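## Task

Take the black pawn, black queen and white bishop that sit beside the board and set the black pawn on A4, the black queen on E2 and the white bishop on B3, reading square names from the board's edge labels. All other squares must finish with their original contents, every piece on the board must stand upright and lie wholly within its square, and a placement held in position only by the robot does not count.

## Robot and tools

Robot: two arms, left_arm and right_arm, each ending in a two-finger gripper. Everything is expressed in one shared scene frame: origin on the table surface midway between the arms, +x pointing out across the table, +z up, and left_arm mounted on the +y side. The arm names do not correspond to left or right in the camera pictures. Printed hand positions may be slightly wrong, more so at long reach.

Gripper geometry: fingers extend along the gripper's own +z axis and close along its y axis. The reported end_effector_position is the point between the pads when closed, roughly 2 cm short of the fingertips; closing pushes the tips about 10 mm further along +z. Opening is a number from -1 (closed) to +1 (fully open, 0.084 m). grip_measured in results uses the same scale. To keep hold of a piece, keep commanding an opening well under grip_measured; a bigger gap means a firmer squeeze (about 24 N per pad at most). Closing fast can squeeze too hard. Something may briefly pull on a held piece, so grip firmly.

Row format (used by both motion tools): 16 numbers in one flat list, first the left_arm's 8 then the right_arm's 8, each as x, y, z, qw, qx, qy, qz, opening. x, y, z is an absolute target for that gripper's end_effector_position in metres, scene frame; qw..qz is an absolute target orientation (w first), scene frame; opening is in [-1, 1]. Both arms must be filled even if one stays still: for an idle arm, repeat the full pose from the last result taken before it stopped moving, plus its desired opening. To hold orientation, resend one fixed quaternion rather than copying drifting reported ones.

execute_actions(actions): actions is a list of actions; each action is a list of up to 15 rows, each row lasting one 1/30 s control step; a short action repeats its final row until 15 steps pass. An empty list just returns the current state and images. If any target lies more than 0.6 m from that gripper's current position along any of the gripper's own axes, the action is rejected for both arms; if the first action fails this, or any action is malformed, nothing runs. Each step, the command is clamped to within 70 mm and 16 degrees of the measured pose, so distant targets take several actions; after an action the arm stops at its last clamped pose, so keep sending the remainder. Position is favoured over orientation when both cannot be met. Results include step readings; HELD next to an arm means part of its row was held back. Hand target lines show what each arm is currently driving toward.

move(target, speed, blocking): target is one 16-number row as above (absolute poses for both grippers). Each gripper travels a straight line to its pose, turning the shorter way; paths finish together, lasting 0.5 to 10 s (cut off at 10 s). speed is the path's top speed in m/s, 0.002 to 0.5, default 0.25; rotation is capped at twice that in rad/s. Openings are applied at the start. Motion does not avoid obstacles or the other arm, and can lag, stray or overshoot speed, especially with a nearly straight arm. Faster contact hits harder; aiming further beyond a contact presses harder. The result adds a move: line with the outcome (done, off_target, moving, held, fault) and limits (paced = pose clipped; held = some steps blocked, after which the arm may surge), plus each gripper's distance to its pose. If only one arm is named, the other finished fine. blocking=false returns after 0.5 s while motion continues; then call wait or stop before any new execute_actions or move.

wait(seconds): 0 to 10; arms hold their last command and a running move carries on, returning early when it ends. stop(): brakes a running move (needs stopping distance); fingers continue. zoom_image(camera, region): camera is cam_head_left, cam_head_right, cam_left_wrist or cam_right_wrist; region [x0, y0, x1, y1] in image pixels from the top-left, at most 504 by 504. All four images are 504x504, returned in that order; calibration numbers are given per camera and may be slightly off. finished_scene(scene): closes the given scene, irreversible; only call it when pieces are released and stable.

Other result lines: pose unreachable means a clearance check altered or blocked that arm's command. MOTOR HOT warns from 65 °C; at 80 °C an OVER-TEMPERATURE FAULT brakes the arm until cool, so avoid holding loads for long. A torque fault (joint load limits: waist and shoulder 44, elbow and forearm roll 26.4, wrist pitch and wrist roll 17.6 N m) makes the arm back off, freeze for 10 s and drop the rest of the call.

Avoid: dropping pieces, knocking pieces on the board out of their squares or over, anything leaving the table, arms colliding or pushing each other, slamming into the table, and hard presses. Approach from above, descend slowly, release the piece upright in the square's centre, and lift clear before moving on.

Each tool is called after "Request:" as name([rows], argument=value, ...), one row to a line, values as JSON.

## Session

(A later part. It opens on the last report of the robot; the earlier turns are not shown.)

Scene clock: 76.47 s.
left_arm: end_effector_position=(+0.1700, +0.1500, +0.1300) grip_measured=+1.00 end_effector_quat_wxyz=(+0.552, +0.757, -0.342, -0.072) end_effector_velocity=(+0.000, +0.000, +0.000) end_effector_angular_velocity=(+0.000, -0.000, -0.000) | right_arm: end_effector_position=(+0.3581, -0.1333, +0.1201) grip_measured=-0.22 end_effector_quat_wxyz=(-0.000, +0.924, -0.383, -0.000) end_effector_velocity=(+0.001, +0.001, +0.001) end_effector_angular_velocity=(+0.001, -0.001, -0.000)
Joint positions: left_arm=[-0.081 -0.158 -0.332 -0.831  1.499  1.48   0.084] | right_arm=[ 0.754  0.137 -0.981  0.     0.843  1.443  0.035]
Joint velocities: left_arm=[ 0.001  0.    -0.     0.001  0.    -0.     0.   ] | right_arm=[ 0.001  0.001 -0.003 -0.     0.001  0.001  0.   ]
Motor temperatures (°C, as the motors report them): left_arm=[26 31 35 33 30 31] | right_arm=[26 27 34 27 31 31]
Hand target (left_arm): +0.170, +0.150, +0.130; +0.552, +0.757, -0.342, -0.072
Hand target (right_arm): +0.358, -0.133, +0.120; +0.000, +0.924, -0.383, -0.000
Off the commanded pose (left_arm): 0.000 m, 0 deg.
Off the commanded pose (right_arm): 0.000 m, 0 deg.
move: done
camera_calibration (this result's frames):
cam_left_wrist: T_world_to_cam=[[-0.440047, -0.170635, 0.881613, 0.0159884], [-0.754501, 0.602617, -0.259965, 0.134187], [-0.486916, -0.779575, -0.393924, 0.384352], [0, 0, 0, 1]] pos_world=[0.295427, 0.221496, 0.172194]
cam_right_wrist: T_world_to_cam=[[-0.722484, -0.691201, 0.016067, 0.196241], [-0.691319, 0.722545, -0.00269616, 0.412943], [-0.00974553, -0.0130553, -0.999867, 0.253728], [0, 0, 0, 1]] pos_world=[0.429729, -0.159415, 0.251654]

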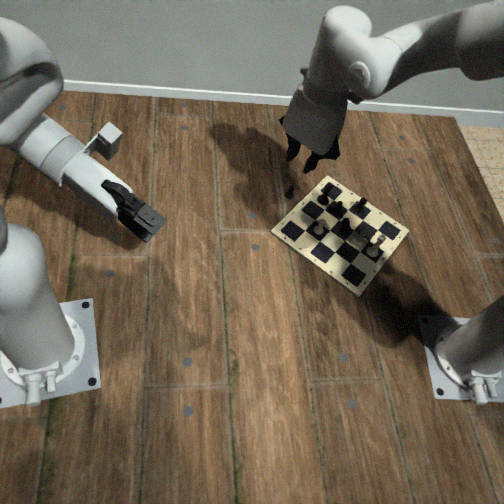

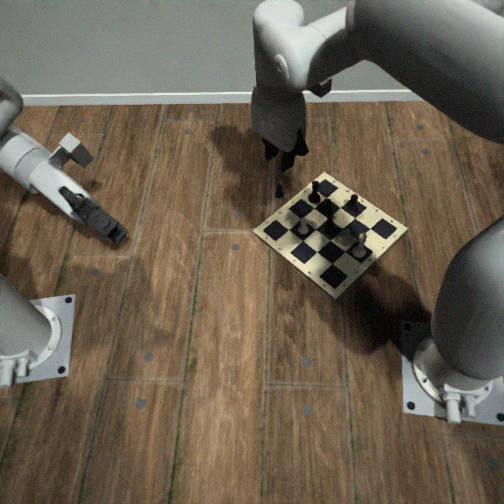

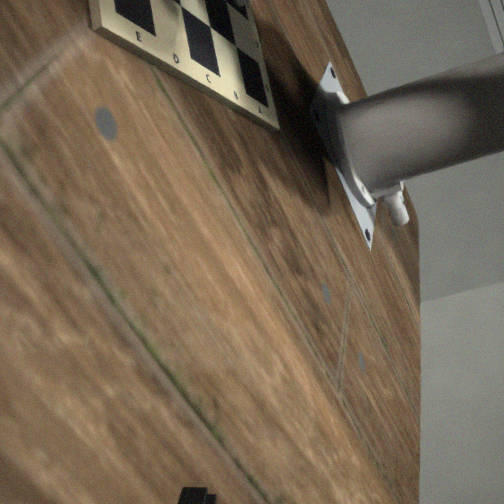

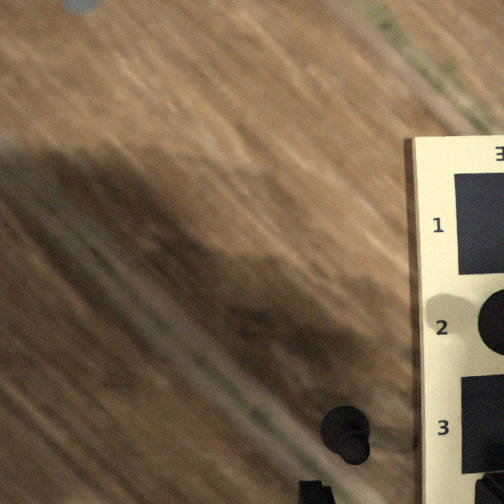

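Request:
move(target=[0.17,0.15,0.13,0.552,0.757,-0.342,-0.072,1,0.358,-0.133,0.03,0,0.924,-0.383,0,-0.2], speed=0.1)

Request:
move(target=[0.17,0.15,0.13,0.552,0.757,-0.342,-0.072,1,0.358,-0.133,0.03,0,0.924,-0.383,0,-1])

Request:
move(target=[0.17,0.15,0.13,0.552,0.757,-0.342,-0.072,1,0.358,-0.133,0.13,0,0.924,-0.383,0,-1])

Request:
move(target=[0.17,0.15,0.13,0.552,0.757,-0.342,-0.072,1,0.181,-0.264,0.13,0,0.924,-0.383,0,-1])

Request:
move(target=[0.17,0.15,0.13,0.552,0.757,-0.342,-0.072,1,0.181,-0.264,0.039,0,0.924,-0.383,0,-1], speed=0.07)

Request:
move(target=[0.17,0.15,0.13,0.552,0.757,-0.342,-0.072,1,0.181,-0.264,0.039,0,0.924,-0.383,0,-0.4])

Request:
move(target=[0.17,0.15,0.13,0.552,0.757,-0.342,-0.072,1,0.181,-0.264,0.18,0,0.924,-0.383,0,-0.4], speed=0.15)

Scene clock: 95.20 s.
left_arm: end_effector_position=(+0.1700, +0.1500, +0.1300) grip_measured=+1.00 end_effector_quat_wxyz=(+0.552, +0.757, -0.342, -0.072) end_effector_velocity=(-0.000, -0.000, -0.000) end_effector_angular_velocity=(-0.000, +0.001, +0.000) | right_arm: end_effector_position=(+0.3583, -0.1329, +0.0304) grip_measured=-0.22 end_effector_quat_wxyz=(-0.000, +0.924, -0.383, +0.000) end_effector_velocity=(-0.002, -0.002, -0.003) end_effector_angular_velocity=(-0.005, +0.007, -0.000)
Joint positions: left_arm=[-0.081 -0.158 -0.332 -0.831  1.499  1.48   0.084] | right_arm=[ 0.755  0.323 -0.927 -0.     0.603  1.444  0.035]
Joint velocities: left_arm=[-0.    -0.     0.001 -0.     0.    -0.     0.   ] | right_arm=[-0.     0.004  0.005 -0.     0.     0.    -0.   ]
Motor temperatures (°C, as the motors report them): left_arm=[26 31 35 33 30 31] | right_arm=[26 27 35 27 31 31]
Hand target (left_arm): +0.170, +0.150, +0.130; +0.552, +0.757, -0.342, -0.072
Hand target (right_arm): +0.358, -0.133, +0.030; +0.000, +0.924, -0.383, +0.000
Off the commanded pose (left_arm): 0.000 m, 0 deg.
Off the commanded pose (right_arm): 0.001 m, 0 deg.
move: done
camera_calibration (this result's frames):
cam_left_wrist: T_world_to_cam=[[-0.440047, -0.170635, 0.881613, 0.0159884], [-0.754501, 0.602617, -0.259965, 0.134187], [-0.486916, -0.779575, -0.393924, 0.384352], [0, 0, 0, 1]] pos_world=[0.295427, 0.221496, 0.172194]
cam_right_wrist: T_world_to_cam=[[-0.722328, -0.691387, 0.0150291, 0.198083], [-0.691496, 0.722373, -0.00318598, 0.412624], [-0.00865385, -0.0126939, -0.999882, 0.163771], [0, 0, 0, 1]] pos_world=[0.429826, -0.159037, 0.16209]

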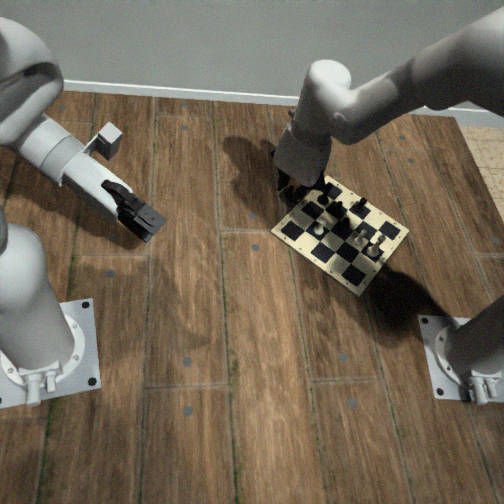

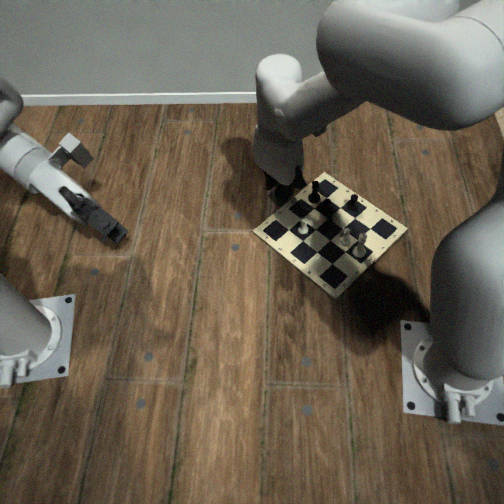

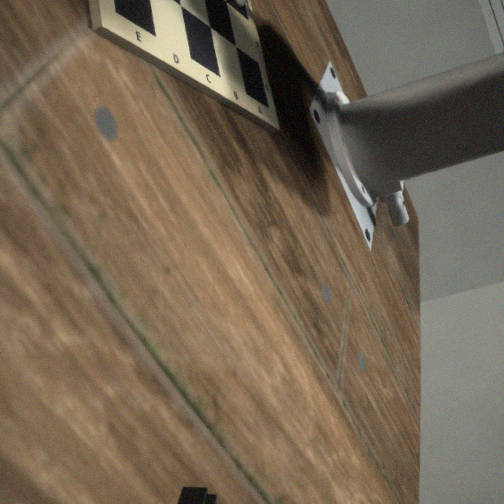

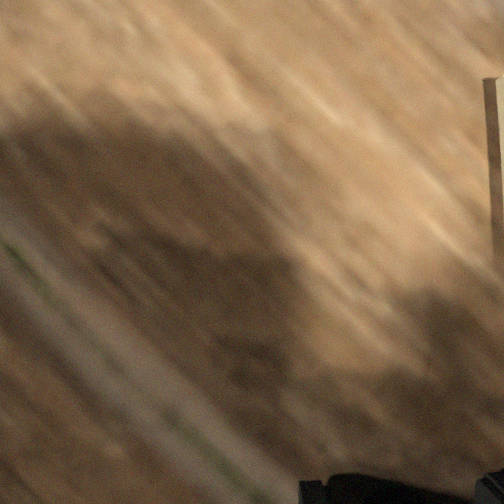

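Scene clock: 95.90 s.
left_arm: end_effector_position=(+0.1700, +0.1500, +0.1300) grip_measured=+1.00 end_effector_quat_wxyz=(+0.552, +0.757, -0.342, -0.072) end_effector_velocity=(-0.000, -0.000, -0.000) end_effector_angular_velocity=(-0.000, +0.000, -0.001) | right_arm: end_effector_position=(+0.3583, -0.1328, +0.0303) grip_measured=-0.78 end_effector_quat_wxyz=(-0.000, +0.924, -0.383, +0.000) end_effector_velocity=(-0.000, -0.000, -0.001) end_effector_angular_velocity=(+0.000, +0.000, -0.000)
Joint positions: left_arm=[-0.081 -0.158 -0.332 -0.831  1.499  1.48   0.084] | right_arm=[ 0.755  0.324 -0.928 -0.     0.603  1.444  0.01 ]
Joint velocities: left_arm=[-0.001 -0.     0.001 -0.    -0.     0.     0.   ] | right_arm=[ 0.     0.001  0.001  0.001 -0.001 -0.    -0.   ]
Motor temperatures (°C, as the motors report them): left_arm=[26 31 35 33 30 31] | right_arm=[26 27 35 27 31 31]
Hand target (left_arm): +0.170, +0.150, +0.130; +0.552, +0.757, -0.342, -0.072
Hand target (right_arm): +0.358, -0.133, +0.030; +0.000, +0.924, -0.383, +0.000
Off the commanded pose (left_arm): 0.000 m, 0 deg.
Off the commanded pose (right_arm): 0.000 m, 0 deg.
move: done
camera_calibration (this result's frames):
cam_left_wrist: T_world_to_cam=[[-0.440047, -0.170635, 0.881613, 0.0159884], [-0.754501, 0.602617, -0.259965, 0.134187], [-0.486916, -0.779575, -0.393924, 0.384352], [0, 0, 0, 1]] pos_world=[0.295427, 0.221496, 0.172194]
cam_right_wrist: T_world_to_cam=[[-0.72219, -0.691525, 0.0153024, 0.198006], [-0.691635, 0.722241, -0.00289488, 0.412586], [-0.00905015, -0.0126743, -0.999879, 0.163805], [0, 0, 0, 1]] pos_world=[0.42984, -0.158985, 0.161949]

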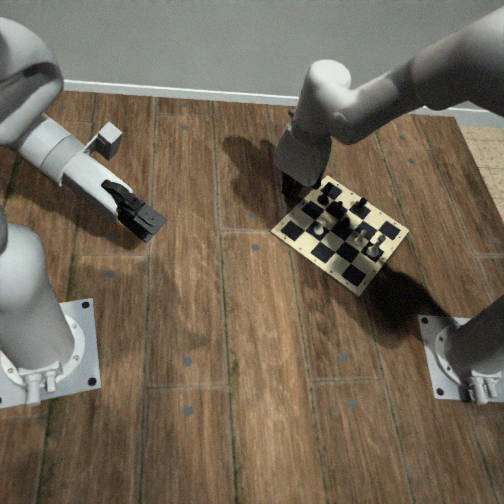

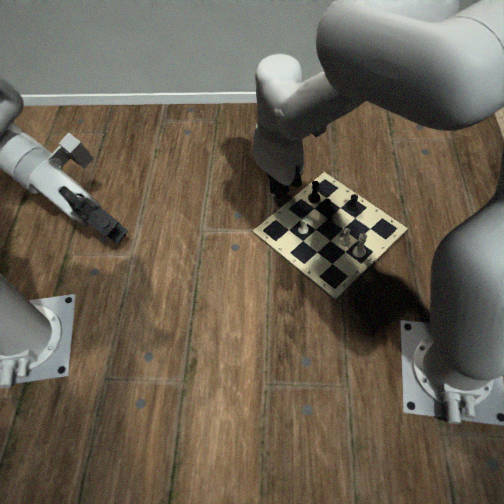

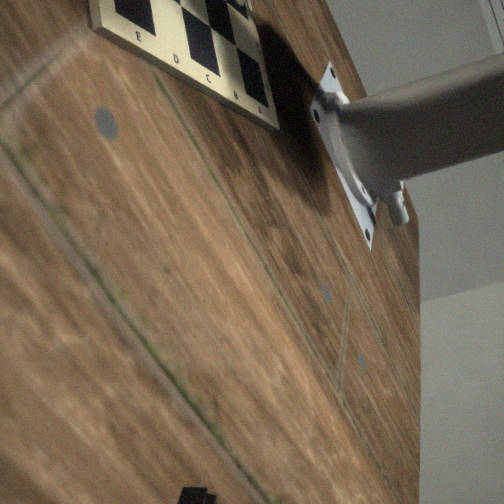

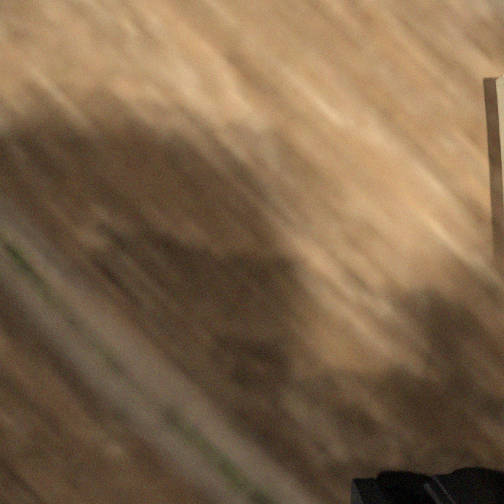

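Scene clock: 96.77 s.
left_arm: end_effector_position=(+0.1700, +0.1500, +0.1300) grip_measured=+1.00 end_effector_quat_wxyz=(+0.552, +0.757, -0.342, -0.072) end_effector_velocity=(+0.001, +0.000, +0.000) end_effector_angular_velocity=(+0.001, -0.002, +0.000) | right_arm: end_effector_position=(+0.3576, -0.1332, +0.1292) grip_measured=-0.78 end_effector_quat_wxyz=(+0.001, +0.924, -0.383, -0.001) end_effector_velocity=(+0.005, +0.003, +0.008) end_effector_angular_velocity=(+0.012, -0.016, -0.000)
Joint positions: left_arm=[-0.081 -0.158 -0.332 -0.831  1.499  1.48   0.084] | right_arm=[ 0.755  0.123 -0.992  0.     0.871  1.443  0.01 ]
Joint velocities: left_arm=[ 0.    -0.    -0.002  0.    -0.    -0.     0.   ] | right_arm=[-0.    -0.009 -0.011 -0.    -0.     0.    -0.   ]
Motor temperatures (°C, as the motors report them): left_arm=[26 31 35 33 30 31] | right_arm=[26 27 35 27 31 31]
Hand target (left_arm): +0.170, +0.150, +0.130; +0.552, +0.757, -0.342, -0.072
Hand target (right_arm): +0.358, -0.133, +0.130; -0.000, +0.924, -0.383, -0.000
Off the commanded pose (left_arm): 0.000 m, 0 deg.
Off the commanded pose (right_arm): 0.001 m, 0 deg.
move: done
camera_calibration (this result's frames):
cam_left_wrist: T_world_to_cam=[[-0.440047, -0.170635, 0.881613, 0.0159884], [-0.754501, 0.602617, -0.259965, 0.134187], [-0.486916, -0.779575, -0.393924, 0.384352], [0, 0, 0, 1]] pos_world=[0.295427, 0.221496, 0.172194]
cam_right_wrist: T_world_to_cam=[[-0.72195, -0.691712, 0.0179528, 0.195376], [-0.691851, 0.722036, -0.00229701, 0.412659], [-0.0113737, -0.014079, -0.999836, 0.263326], [0, 0, 0, 1]] pos_world=[0.429546, -0.159104, 0.260723]

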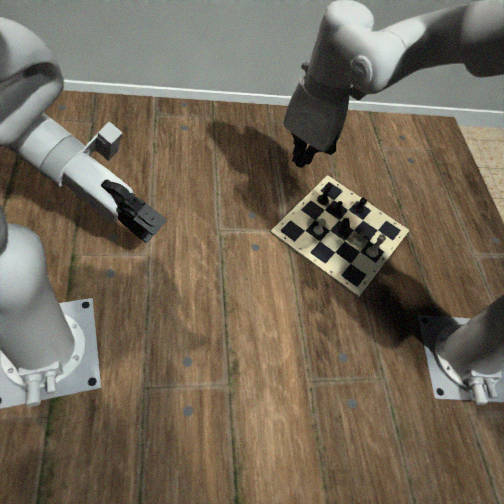

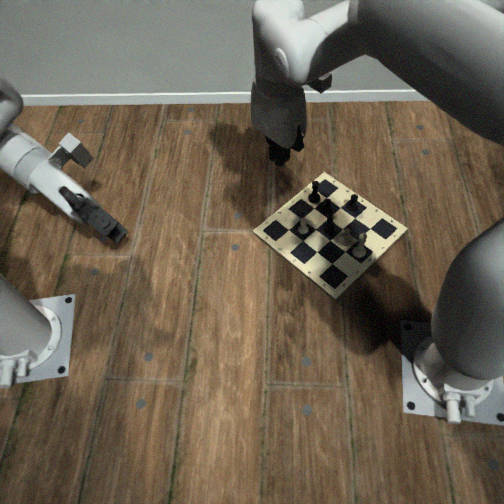

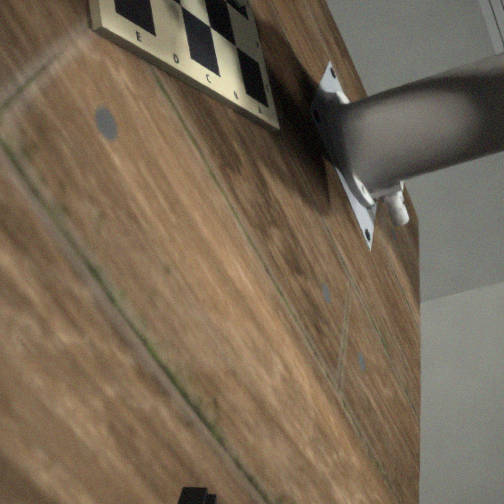

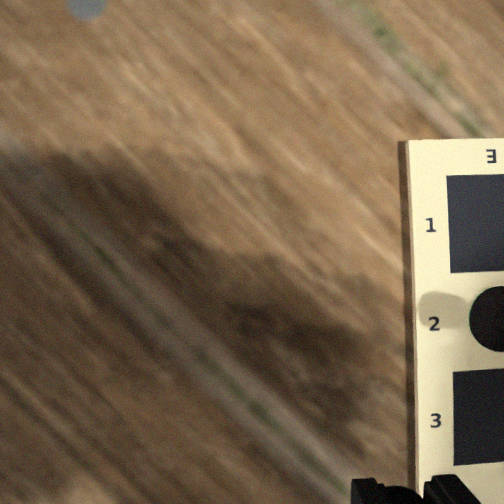

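Scene clock: 98.13 s.
left_arm: end_effector_position=(+0.1700, +0.1500, +0.1300) grip_measured=+1.00 end_effector_quat_wxyz=(+0.552, +0.757, -0.342, -0.072) end_effector_velocity=(-0.000, -0.000, -0.000) end_effector_angular_velocity=(-0.000, +0.001, -0.001) | right_arm: end_effector_position=(+0.1810, -0.2638, +0.1303) grip_measured=-0.78 end_effector_quat_wxyz=(+0.000, +0.924, -0.383, -0.000) end_effector_velocity=(-0.002, -0.001, -0.001) end_effector_angular_velocity=(-0.003, +0.003, +0.000)
Joint positions: left_arm=[-0.081 -0.158 -0.332 -0.831  1.499  1.48   0.084] | right_arm=[ 0.773 -0.707 -0.243  0.     0.95   1.462  0.01 ]
Joint velocities: left_arm=[-0.001 -0.     0.001 -0.001 -0.     0.     0.   ] | right_arm=[ 0.001 -0.004  0.005 -0.     0.003  0.     0.   ]
Motor temperatures (°C, as the motors report them): left_arm=[26 31 35 33 30 31] | right_arm=[26 27 35 27 31 31]
Hand target (left_arm): +0.170, +0.150, +0.130; +0.552, +0.757, -0.342, -0.072
Hand target (right_arm): +0.181, -0.264, +0.130; -0.000, +0.924, -0.383, -0.000
Off the commanded pose (left_arm): 0.000 m, 0 deg.
Off the commanded pose (right_arm): 0.000 m, 0 deg.
move: done
camera_calibration (this result's frames):
cam_left_wrist: T_world_to_cam=[[-0.440047, -0.170635, 0.881613, 0.0159884], [-0.754501, 0.602617, -0.259965, 0.134187], [-0.486916, -0.779575, -0.393924, 0.384352], [0, 0, 0, 1]] pos_world=[0.295427, 0.221496, 0.172194]
cam_right_wrist: T_world_to_cam=[[-0.722104, -0.691586, 0.0165634, -0.0222821], [-0.69171, 0.72217, -0.0026675, 0.384827], [-0.0101168, -0.0133833, -0.999859, 0.260525], [0, 0, 0, 1]] pos_world=[0.252735, -0.289834, 0.261884]

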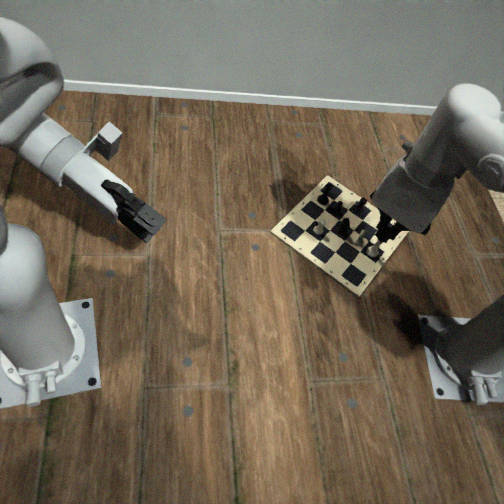

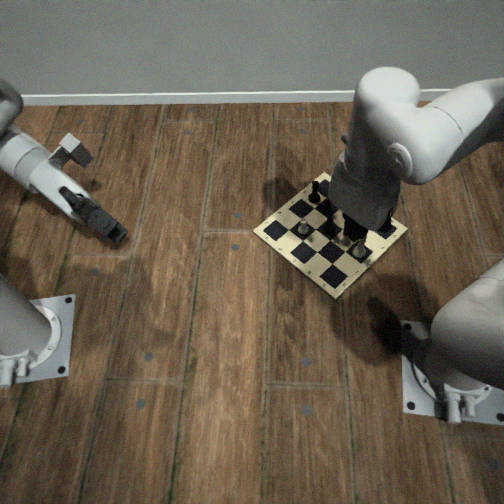

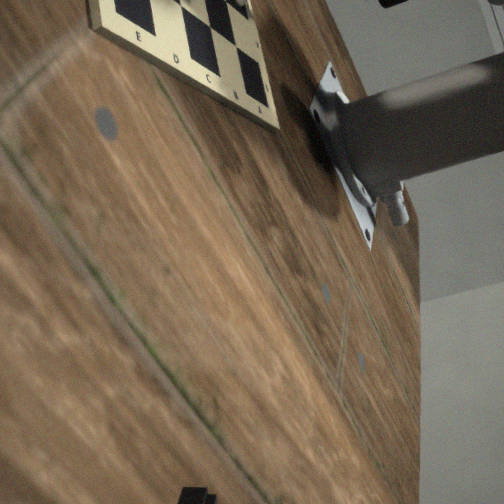

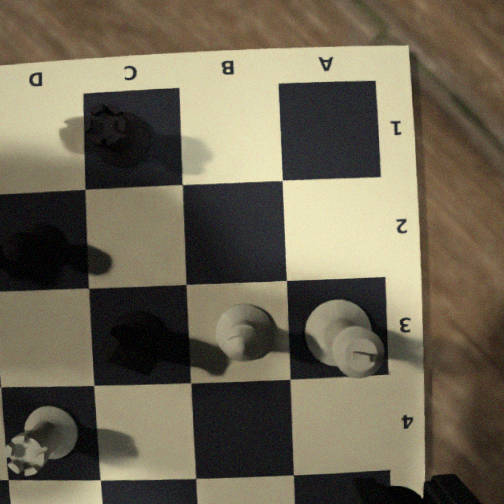

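Scene clock: 99.77 s.
left_arm: end_effector_position=(+0.1700, +0.1500, +0.1300) grip_measured=+1.00 end_effector_quat_wxyz=(+0.552, +0.757, -0.342, -0.072) end_effector_velocity=(+0.000, +0.000, +0.000) end_effector_angular_velocity=(-0.001, +0.000, +0.003) | right_arm: end_effector_position=(+0.1813, -0.2640, +0.0392) grip_measured=-0.78 end_effector_quat_wxyz=(-0.000, +0.924, -0.383, +0.000) end_effector_velocity=(-0.000, -0.000, -0.001) end_effector_angular_velocity=(-0.000, +0.000, +0.000)
Joint positions: left_arm=[-0.081 -0.158 -0.332 -0.831  1.499  1.48   0.084] | right_arm=[ 0.772 -0.382 -0.131 -0.001  0.512  1.462  0.01 ]
Joint velocities: left_arm=[ 0.002  0.     0.    -0.001  0.    -0.     0.   ] | right_arm=[ 0.     0.001  0.002 -0.    -0.003  0.     0.   ]
Motor temperatures (°C, as the motors report them): left_arm=[26 31 35 33 30 31] | right_arm=[26 27 35 27 31 31]
Hand target (left_arm): +0.170, +0.150, +0.130; +0.552, +0.757, -0.342, -0.072
Hand target (right_arm): +0.181, -0.264, +0.039; +0.000, +0.924, -0.383, +0.000
Off the commanded pose (left_arm): 0.000 m, 0 deg.
Off the commanded pose (right_arm): 0.000 m, 0 deg.
move: done
camera_calibration (this result's frames):
cam_left_wrist: T_world_to_cam=[[-0.440047, -0.170635, 0.881613, 0.0159884], [-0.754501, 0.602617, -0.259965, 0.134187], [-0.486916, -0.779575, -0.393924, 0.384352], [0, 0, 0, 1]] pos_world=[0.295427, 0.221496, 0.172194]
cam_right_wrist: T_world_to_cam=[[-0.722462, -0.691238, 0.0154313, -0.0205099], [-0.691354, 0.722508, -0.00334473, 0.384962], [-0.00883726, -0.013085, -0.999875, 0.16923], [0, 0, 0, 1]] pos_world=[0.252823, -0.290101, 0.170813]

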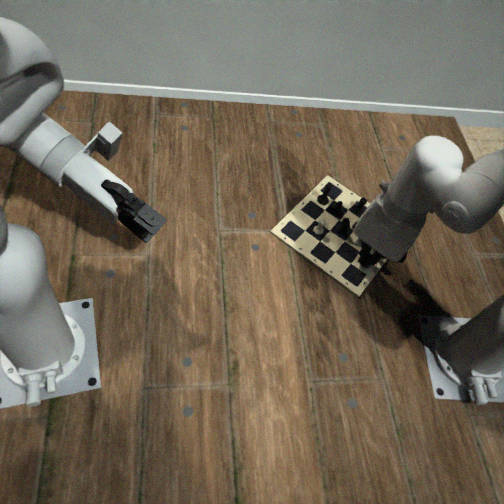

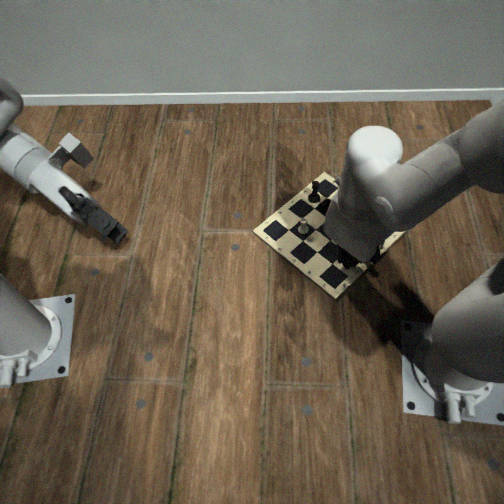

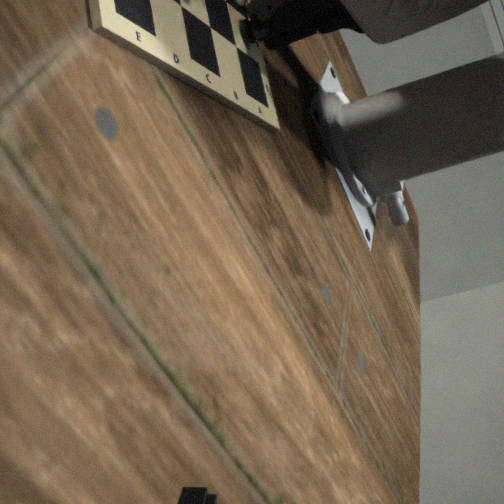

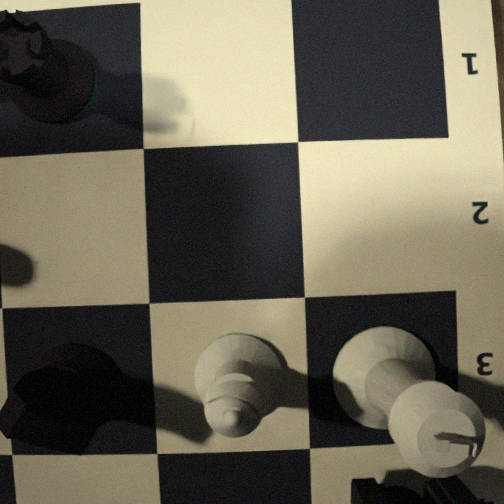

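Scene clock: 100.47 s.
left_arm: end_effector_position=(+0.1700, +0.1500, +0.1300) grip_measured=+1.00 end_effector_quat_wxyz=(+0.552, +0.757, -0.342, -0.072) end_effector_velocity=(+0.000, +0.000, +0.000) end_effector_angular_velocity=(+0.000, -0.000, +0.001) | right_arm: end_effector_position=(+0.1810, -0.2640, +0.0390) grip_measured=-0.42 end_effector_quat_wxyz=(-0.000, +0.924, -0.383, +0.000) end_effector_velocity=(-0.001, -0.000, -0.000) end_effector_angular_velocity=(-0.001, +0.002, -0.000)
Joint positions: left_arm=[-0.081 -0.158 -0.332 -0.831  1.499  1.48   0.084] | right_arm=[ 0.773 -0.381 -0.131  0.     0.512  1.461  0.026]
Joint velocities: left_arm=[ 0.001  0.    -0.     0.     0.    -0.     0.   ] | right_arm=[ 0.    -0.     0.001  0.001  0.002  0.    -0.   ]
Motor temperatures (°C, as the motors report them): left_arm=[26 31 35 33 30 31] | right_arm=[26 27 34 27 31 31]
Hand target (left_arm): +0.170, +0.150, +0.130; +0.552, +0.757, -0.342, -0.072
Hand target (right_arm): +0.181, -0.264, +0.039; +0.000, +0.924, -0.383, +0.000
Off the commanded pose (left_arm): 0.000 m, 0 deg.
Off the commanded pose (right_arm): 0.000 m, 0 deg.
move: done
camera_calibration (this result's frames):
cam_left_wrist: T_world_to_cam=[[-0.440047, -0.170635, 0.881613, 0.0159883], [-0.754501, 0.602617, -0.259965, 0.134187], [-0.486916, -0.779575, -0.393924, 0.384352], [0, 0, 0, 1]] pos_world=[0.295427, 0.221496, 0.172194]
cam_right_wrist: T_world_to_cam=[[-0.722156, -0.691542, 0.0161509, -0.0208811], [-0.691662, 0.722216, -0.0027969, 0.384746], [-0.00973024, -0.0131907, -0.999866, 0.1692], [0, 0, 0, 1]] pos_world=[0.252682, -0.290078, 0.17059]

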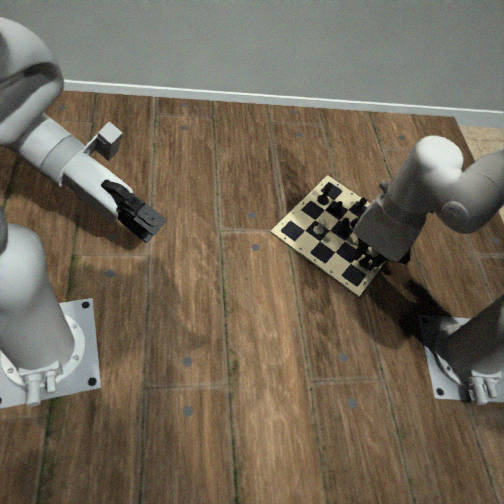

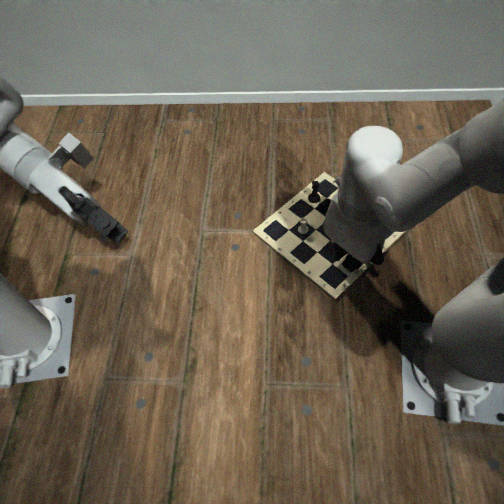

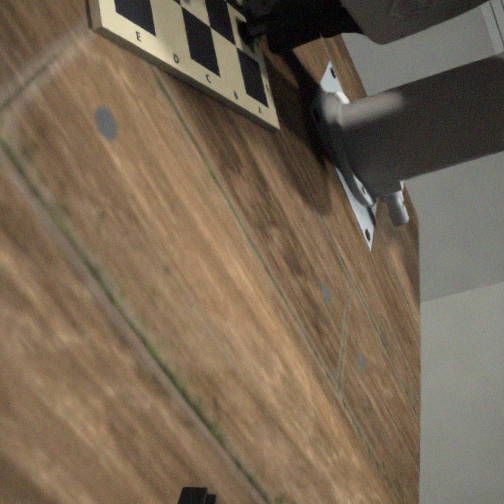

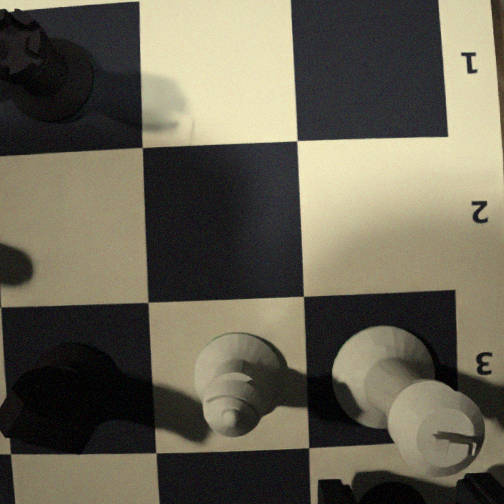

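Scene clock: 101.80 s.
left_arm: end_effector_position=(+0.1700, +0.1500, +0.1300) grip_measured=+1.00 end_effector_quat_wxyz=(+0.552, +0.757, -0.342, -0.072) end_effector_velocity=(+0.001, +0.000, +0.000) end_effector_angular_velocity=(+0.000, -0.001, +0.001) | right_arm: end_effector_position=(+0.1807, -0.2640, +0.1796) grip_measured=-0.42 end_effector_quat_wxyz=(+0.000, +0.924, -0.383, -0.001) end_effector_velocity=(+0.002, +0.002, +0.004) end_effector_angular_velocity=(+0.005, -0.007, +0.001)
Joint positions: left_arm=[-0.081 -0.158 -0.332 -0.831  1.499  1.48   0.084] | right_arm=[ 0.773 -0.787 -0.347  0.001  1.136  1.461  0.026]
Joint velocities: left_arm=[ 0.001 -0.    -0.001  0.001  0.    -0.     0.   ] | right_arm=[ 0.001 -0.003 -0.007 -0.     0.002  0.     0.   ]
Motor temperatures (°C, as the motors report them): left_arm=[26 31 35 33 30 31] | right_arm=[26 27 34 27 31 31]
Hand target (left_arm): +0.170, +0.150, +0.130; +0.552, +0.757, -0.342, -0.072
Hand target (right_arm): +0.181, -0.264, +0.180; -0.000, +0.924, -0.383, -0.000
Off the commanded pose (left_arm): 0.000 m, 0 deg.
Off the commanded pose (right_arm): 0.001 m, 0 deg.
move: done
camera_calibration (this result's frames):
cam_left_wrist: T_world_to_cam=[[-0.440048, -0.170635, 0.881613, 0.0159884], [-0.7545, 0.602617, -0.259965, 0.134187], [-0.486916, -0.779575, -0.393924, 0.384352], [0, 0, 0, 1]] pos_world=[0.295427, 0.221496, 0.172194]
cam_right_wrist: T_world_to_cam=[[-0.721668, -0.692019, 0.0174644, -0.0238338], [-0.692149, 0.721752, -0.00203692, 0.384737], [-0.0111954, -0.0135579, -0.999845, 0.309925], [0, 0, 0, 1]] pos_world=[0.252565, -0.289976, 0.311077]

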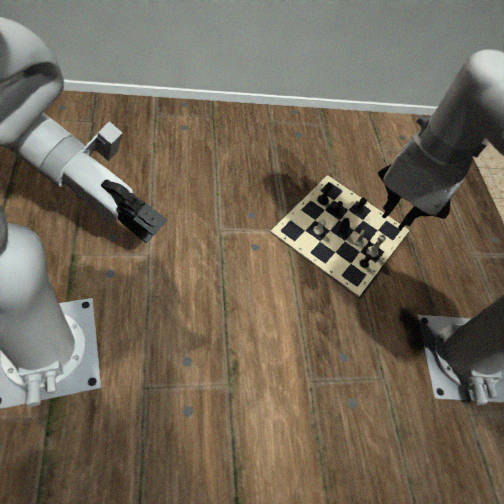

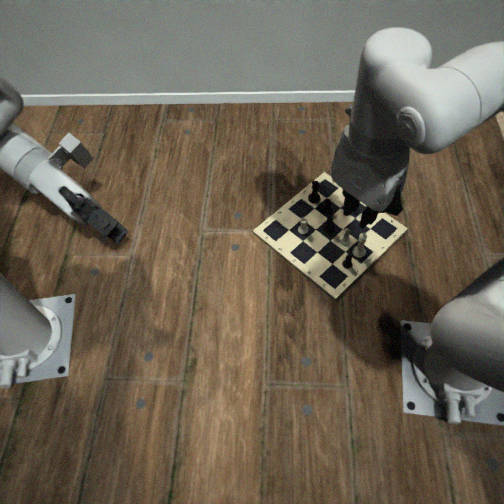

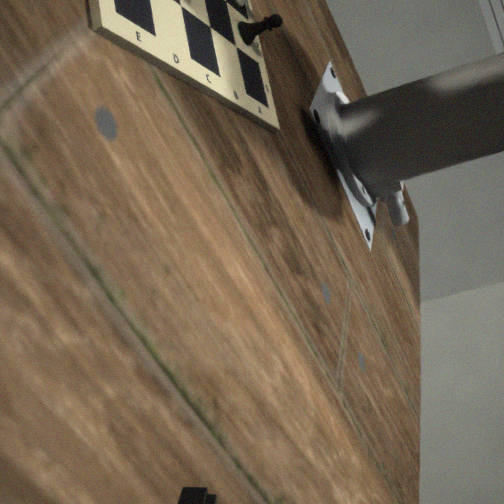

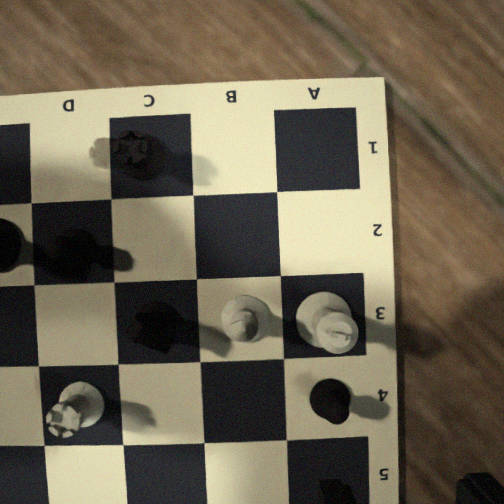

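Request:
finished_scene(scene=2)

The scene is finished: the task was done.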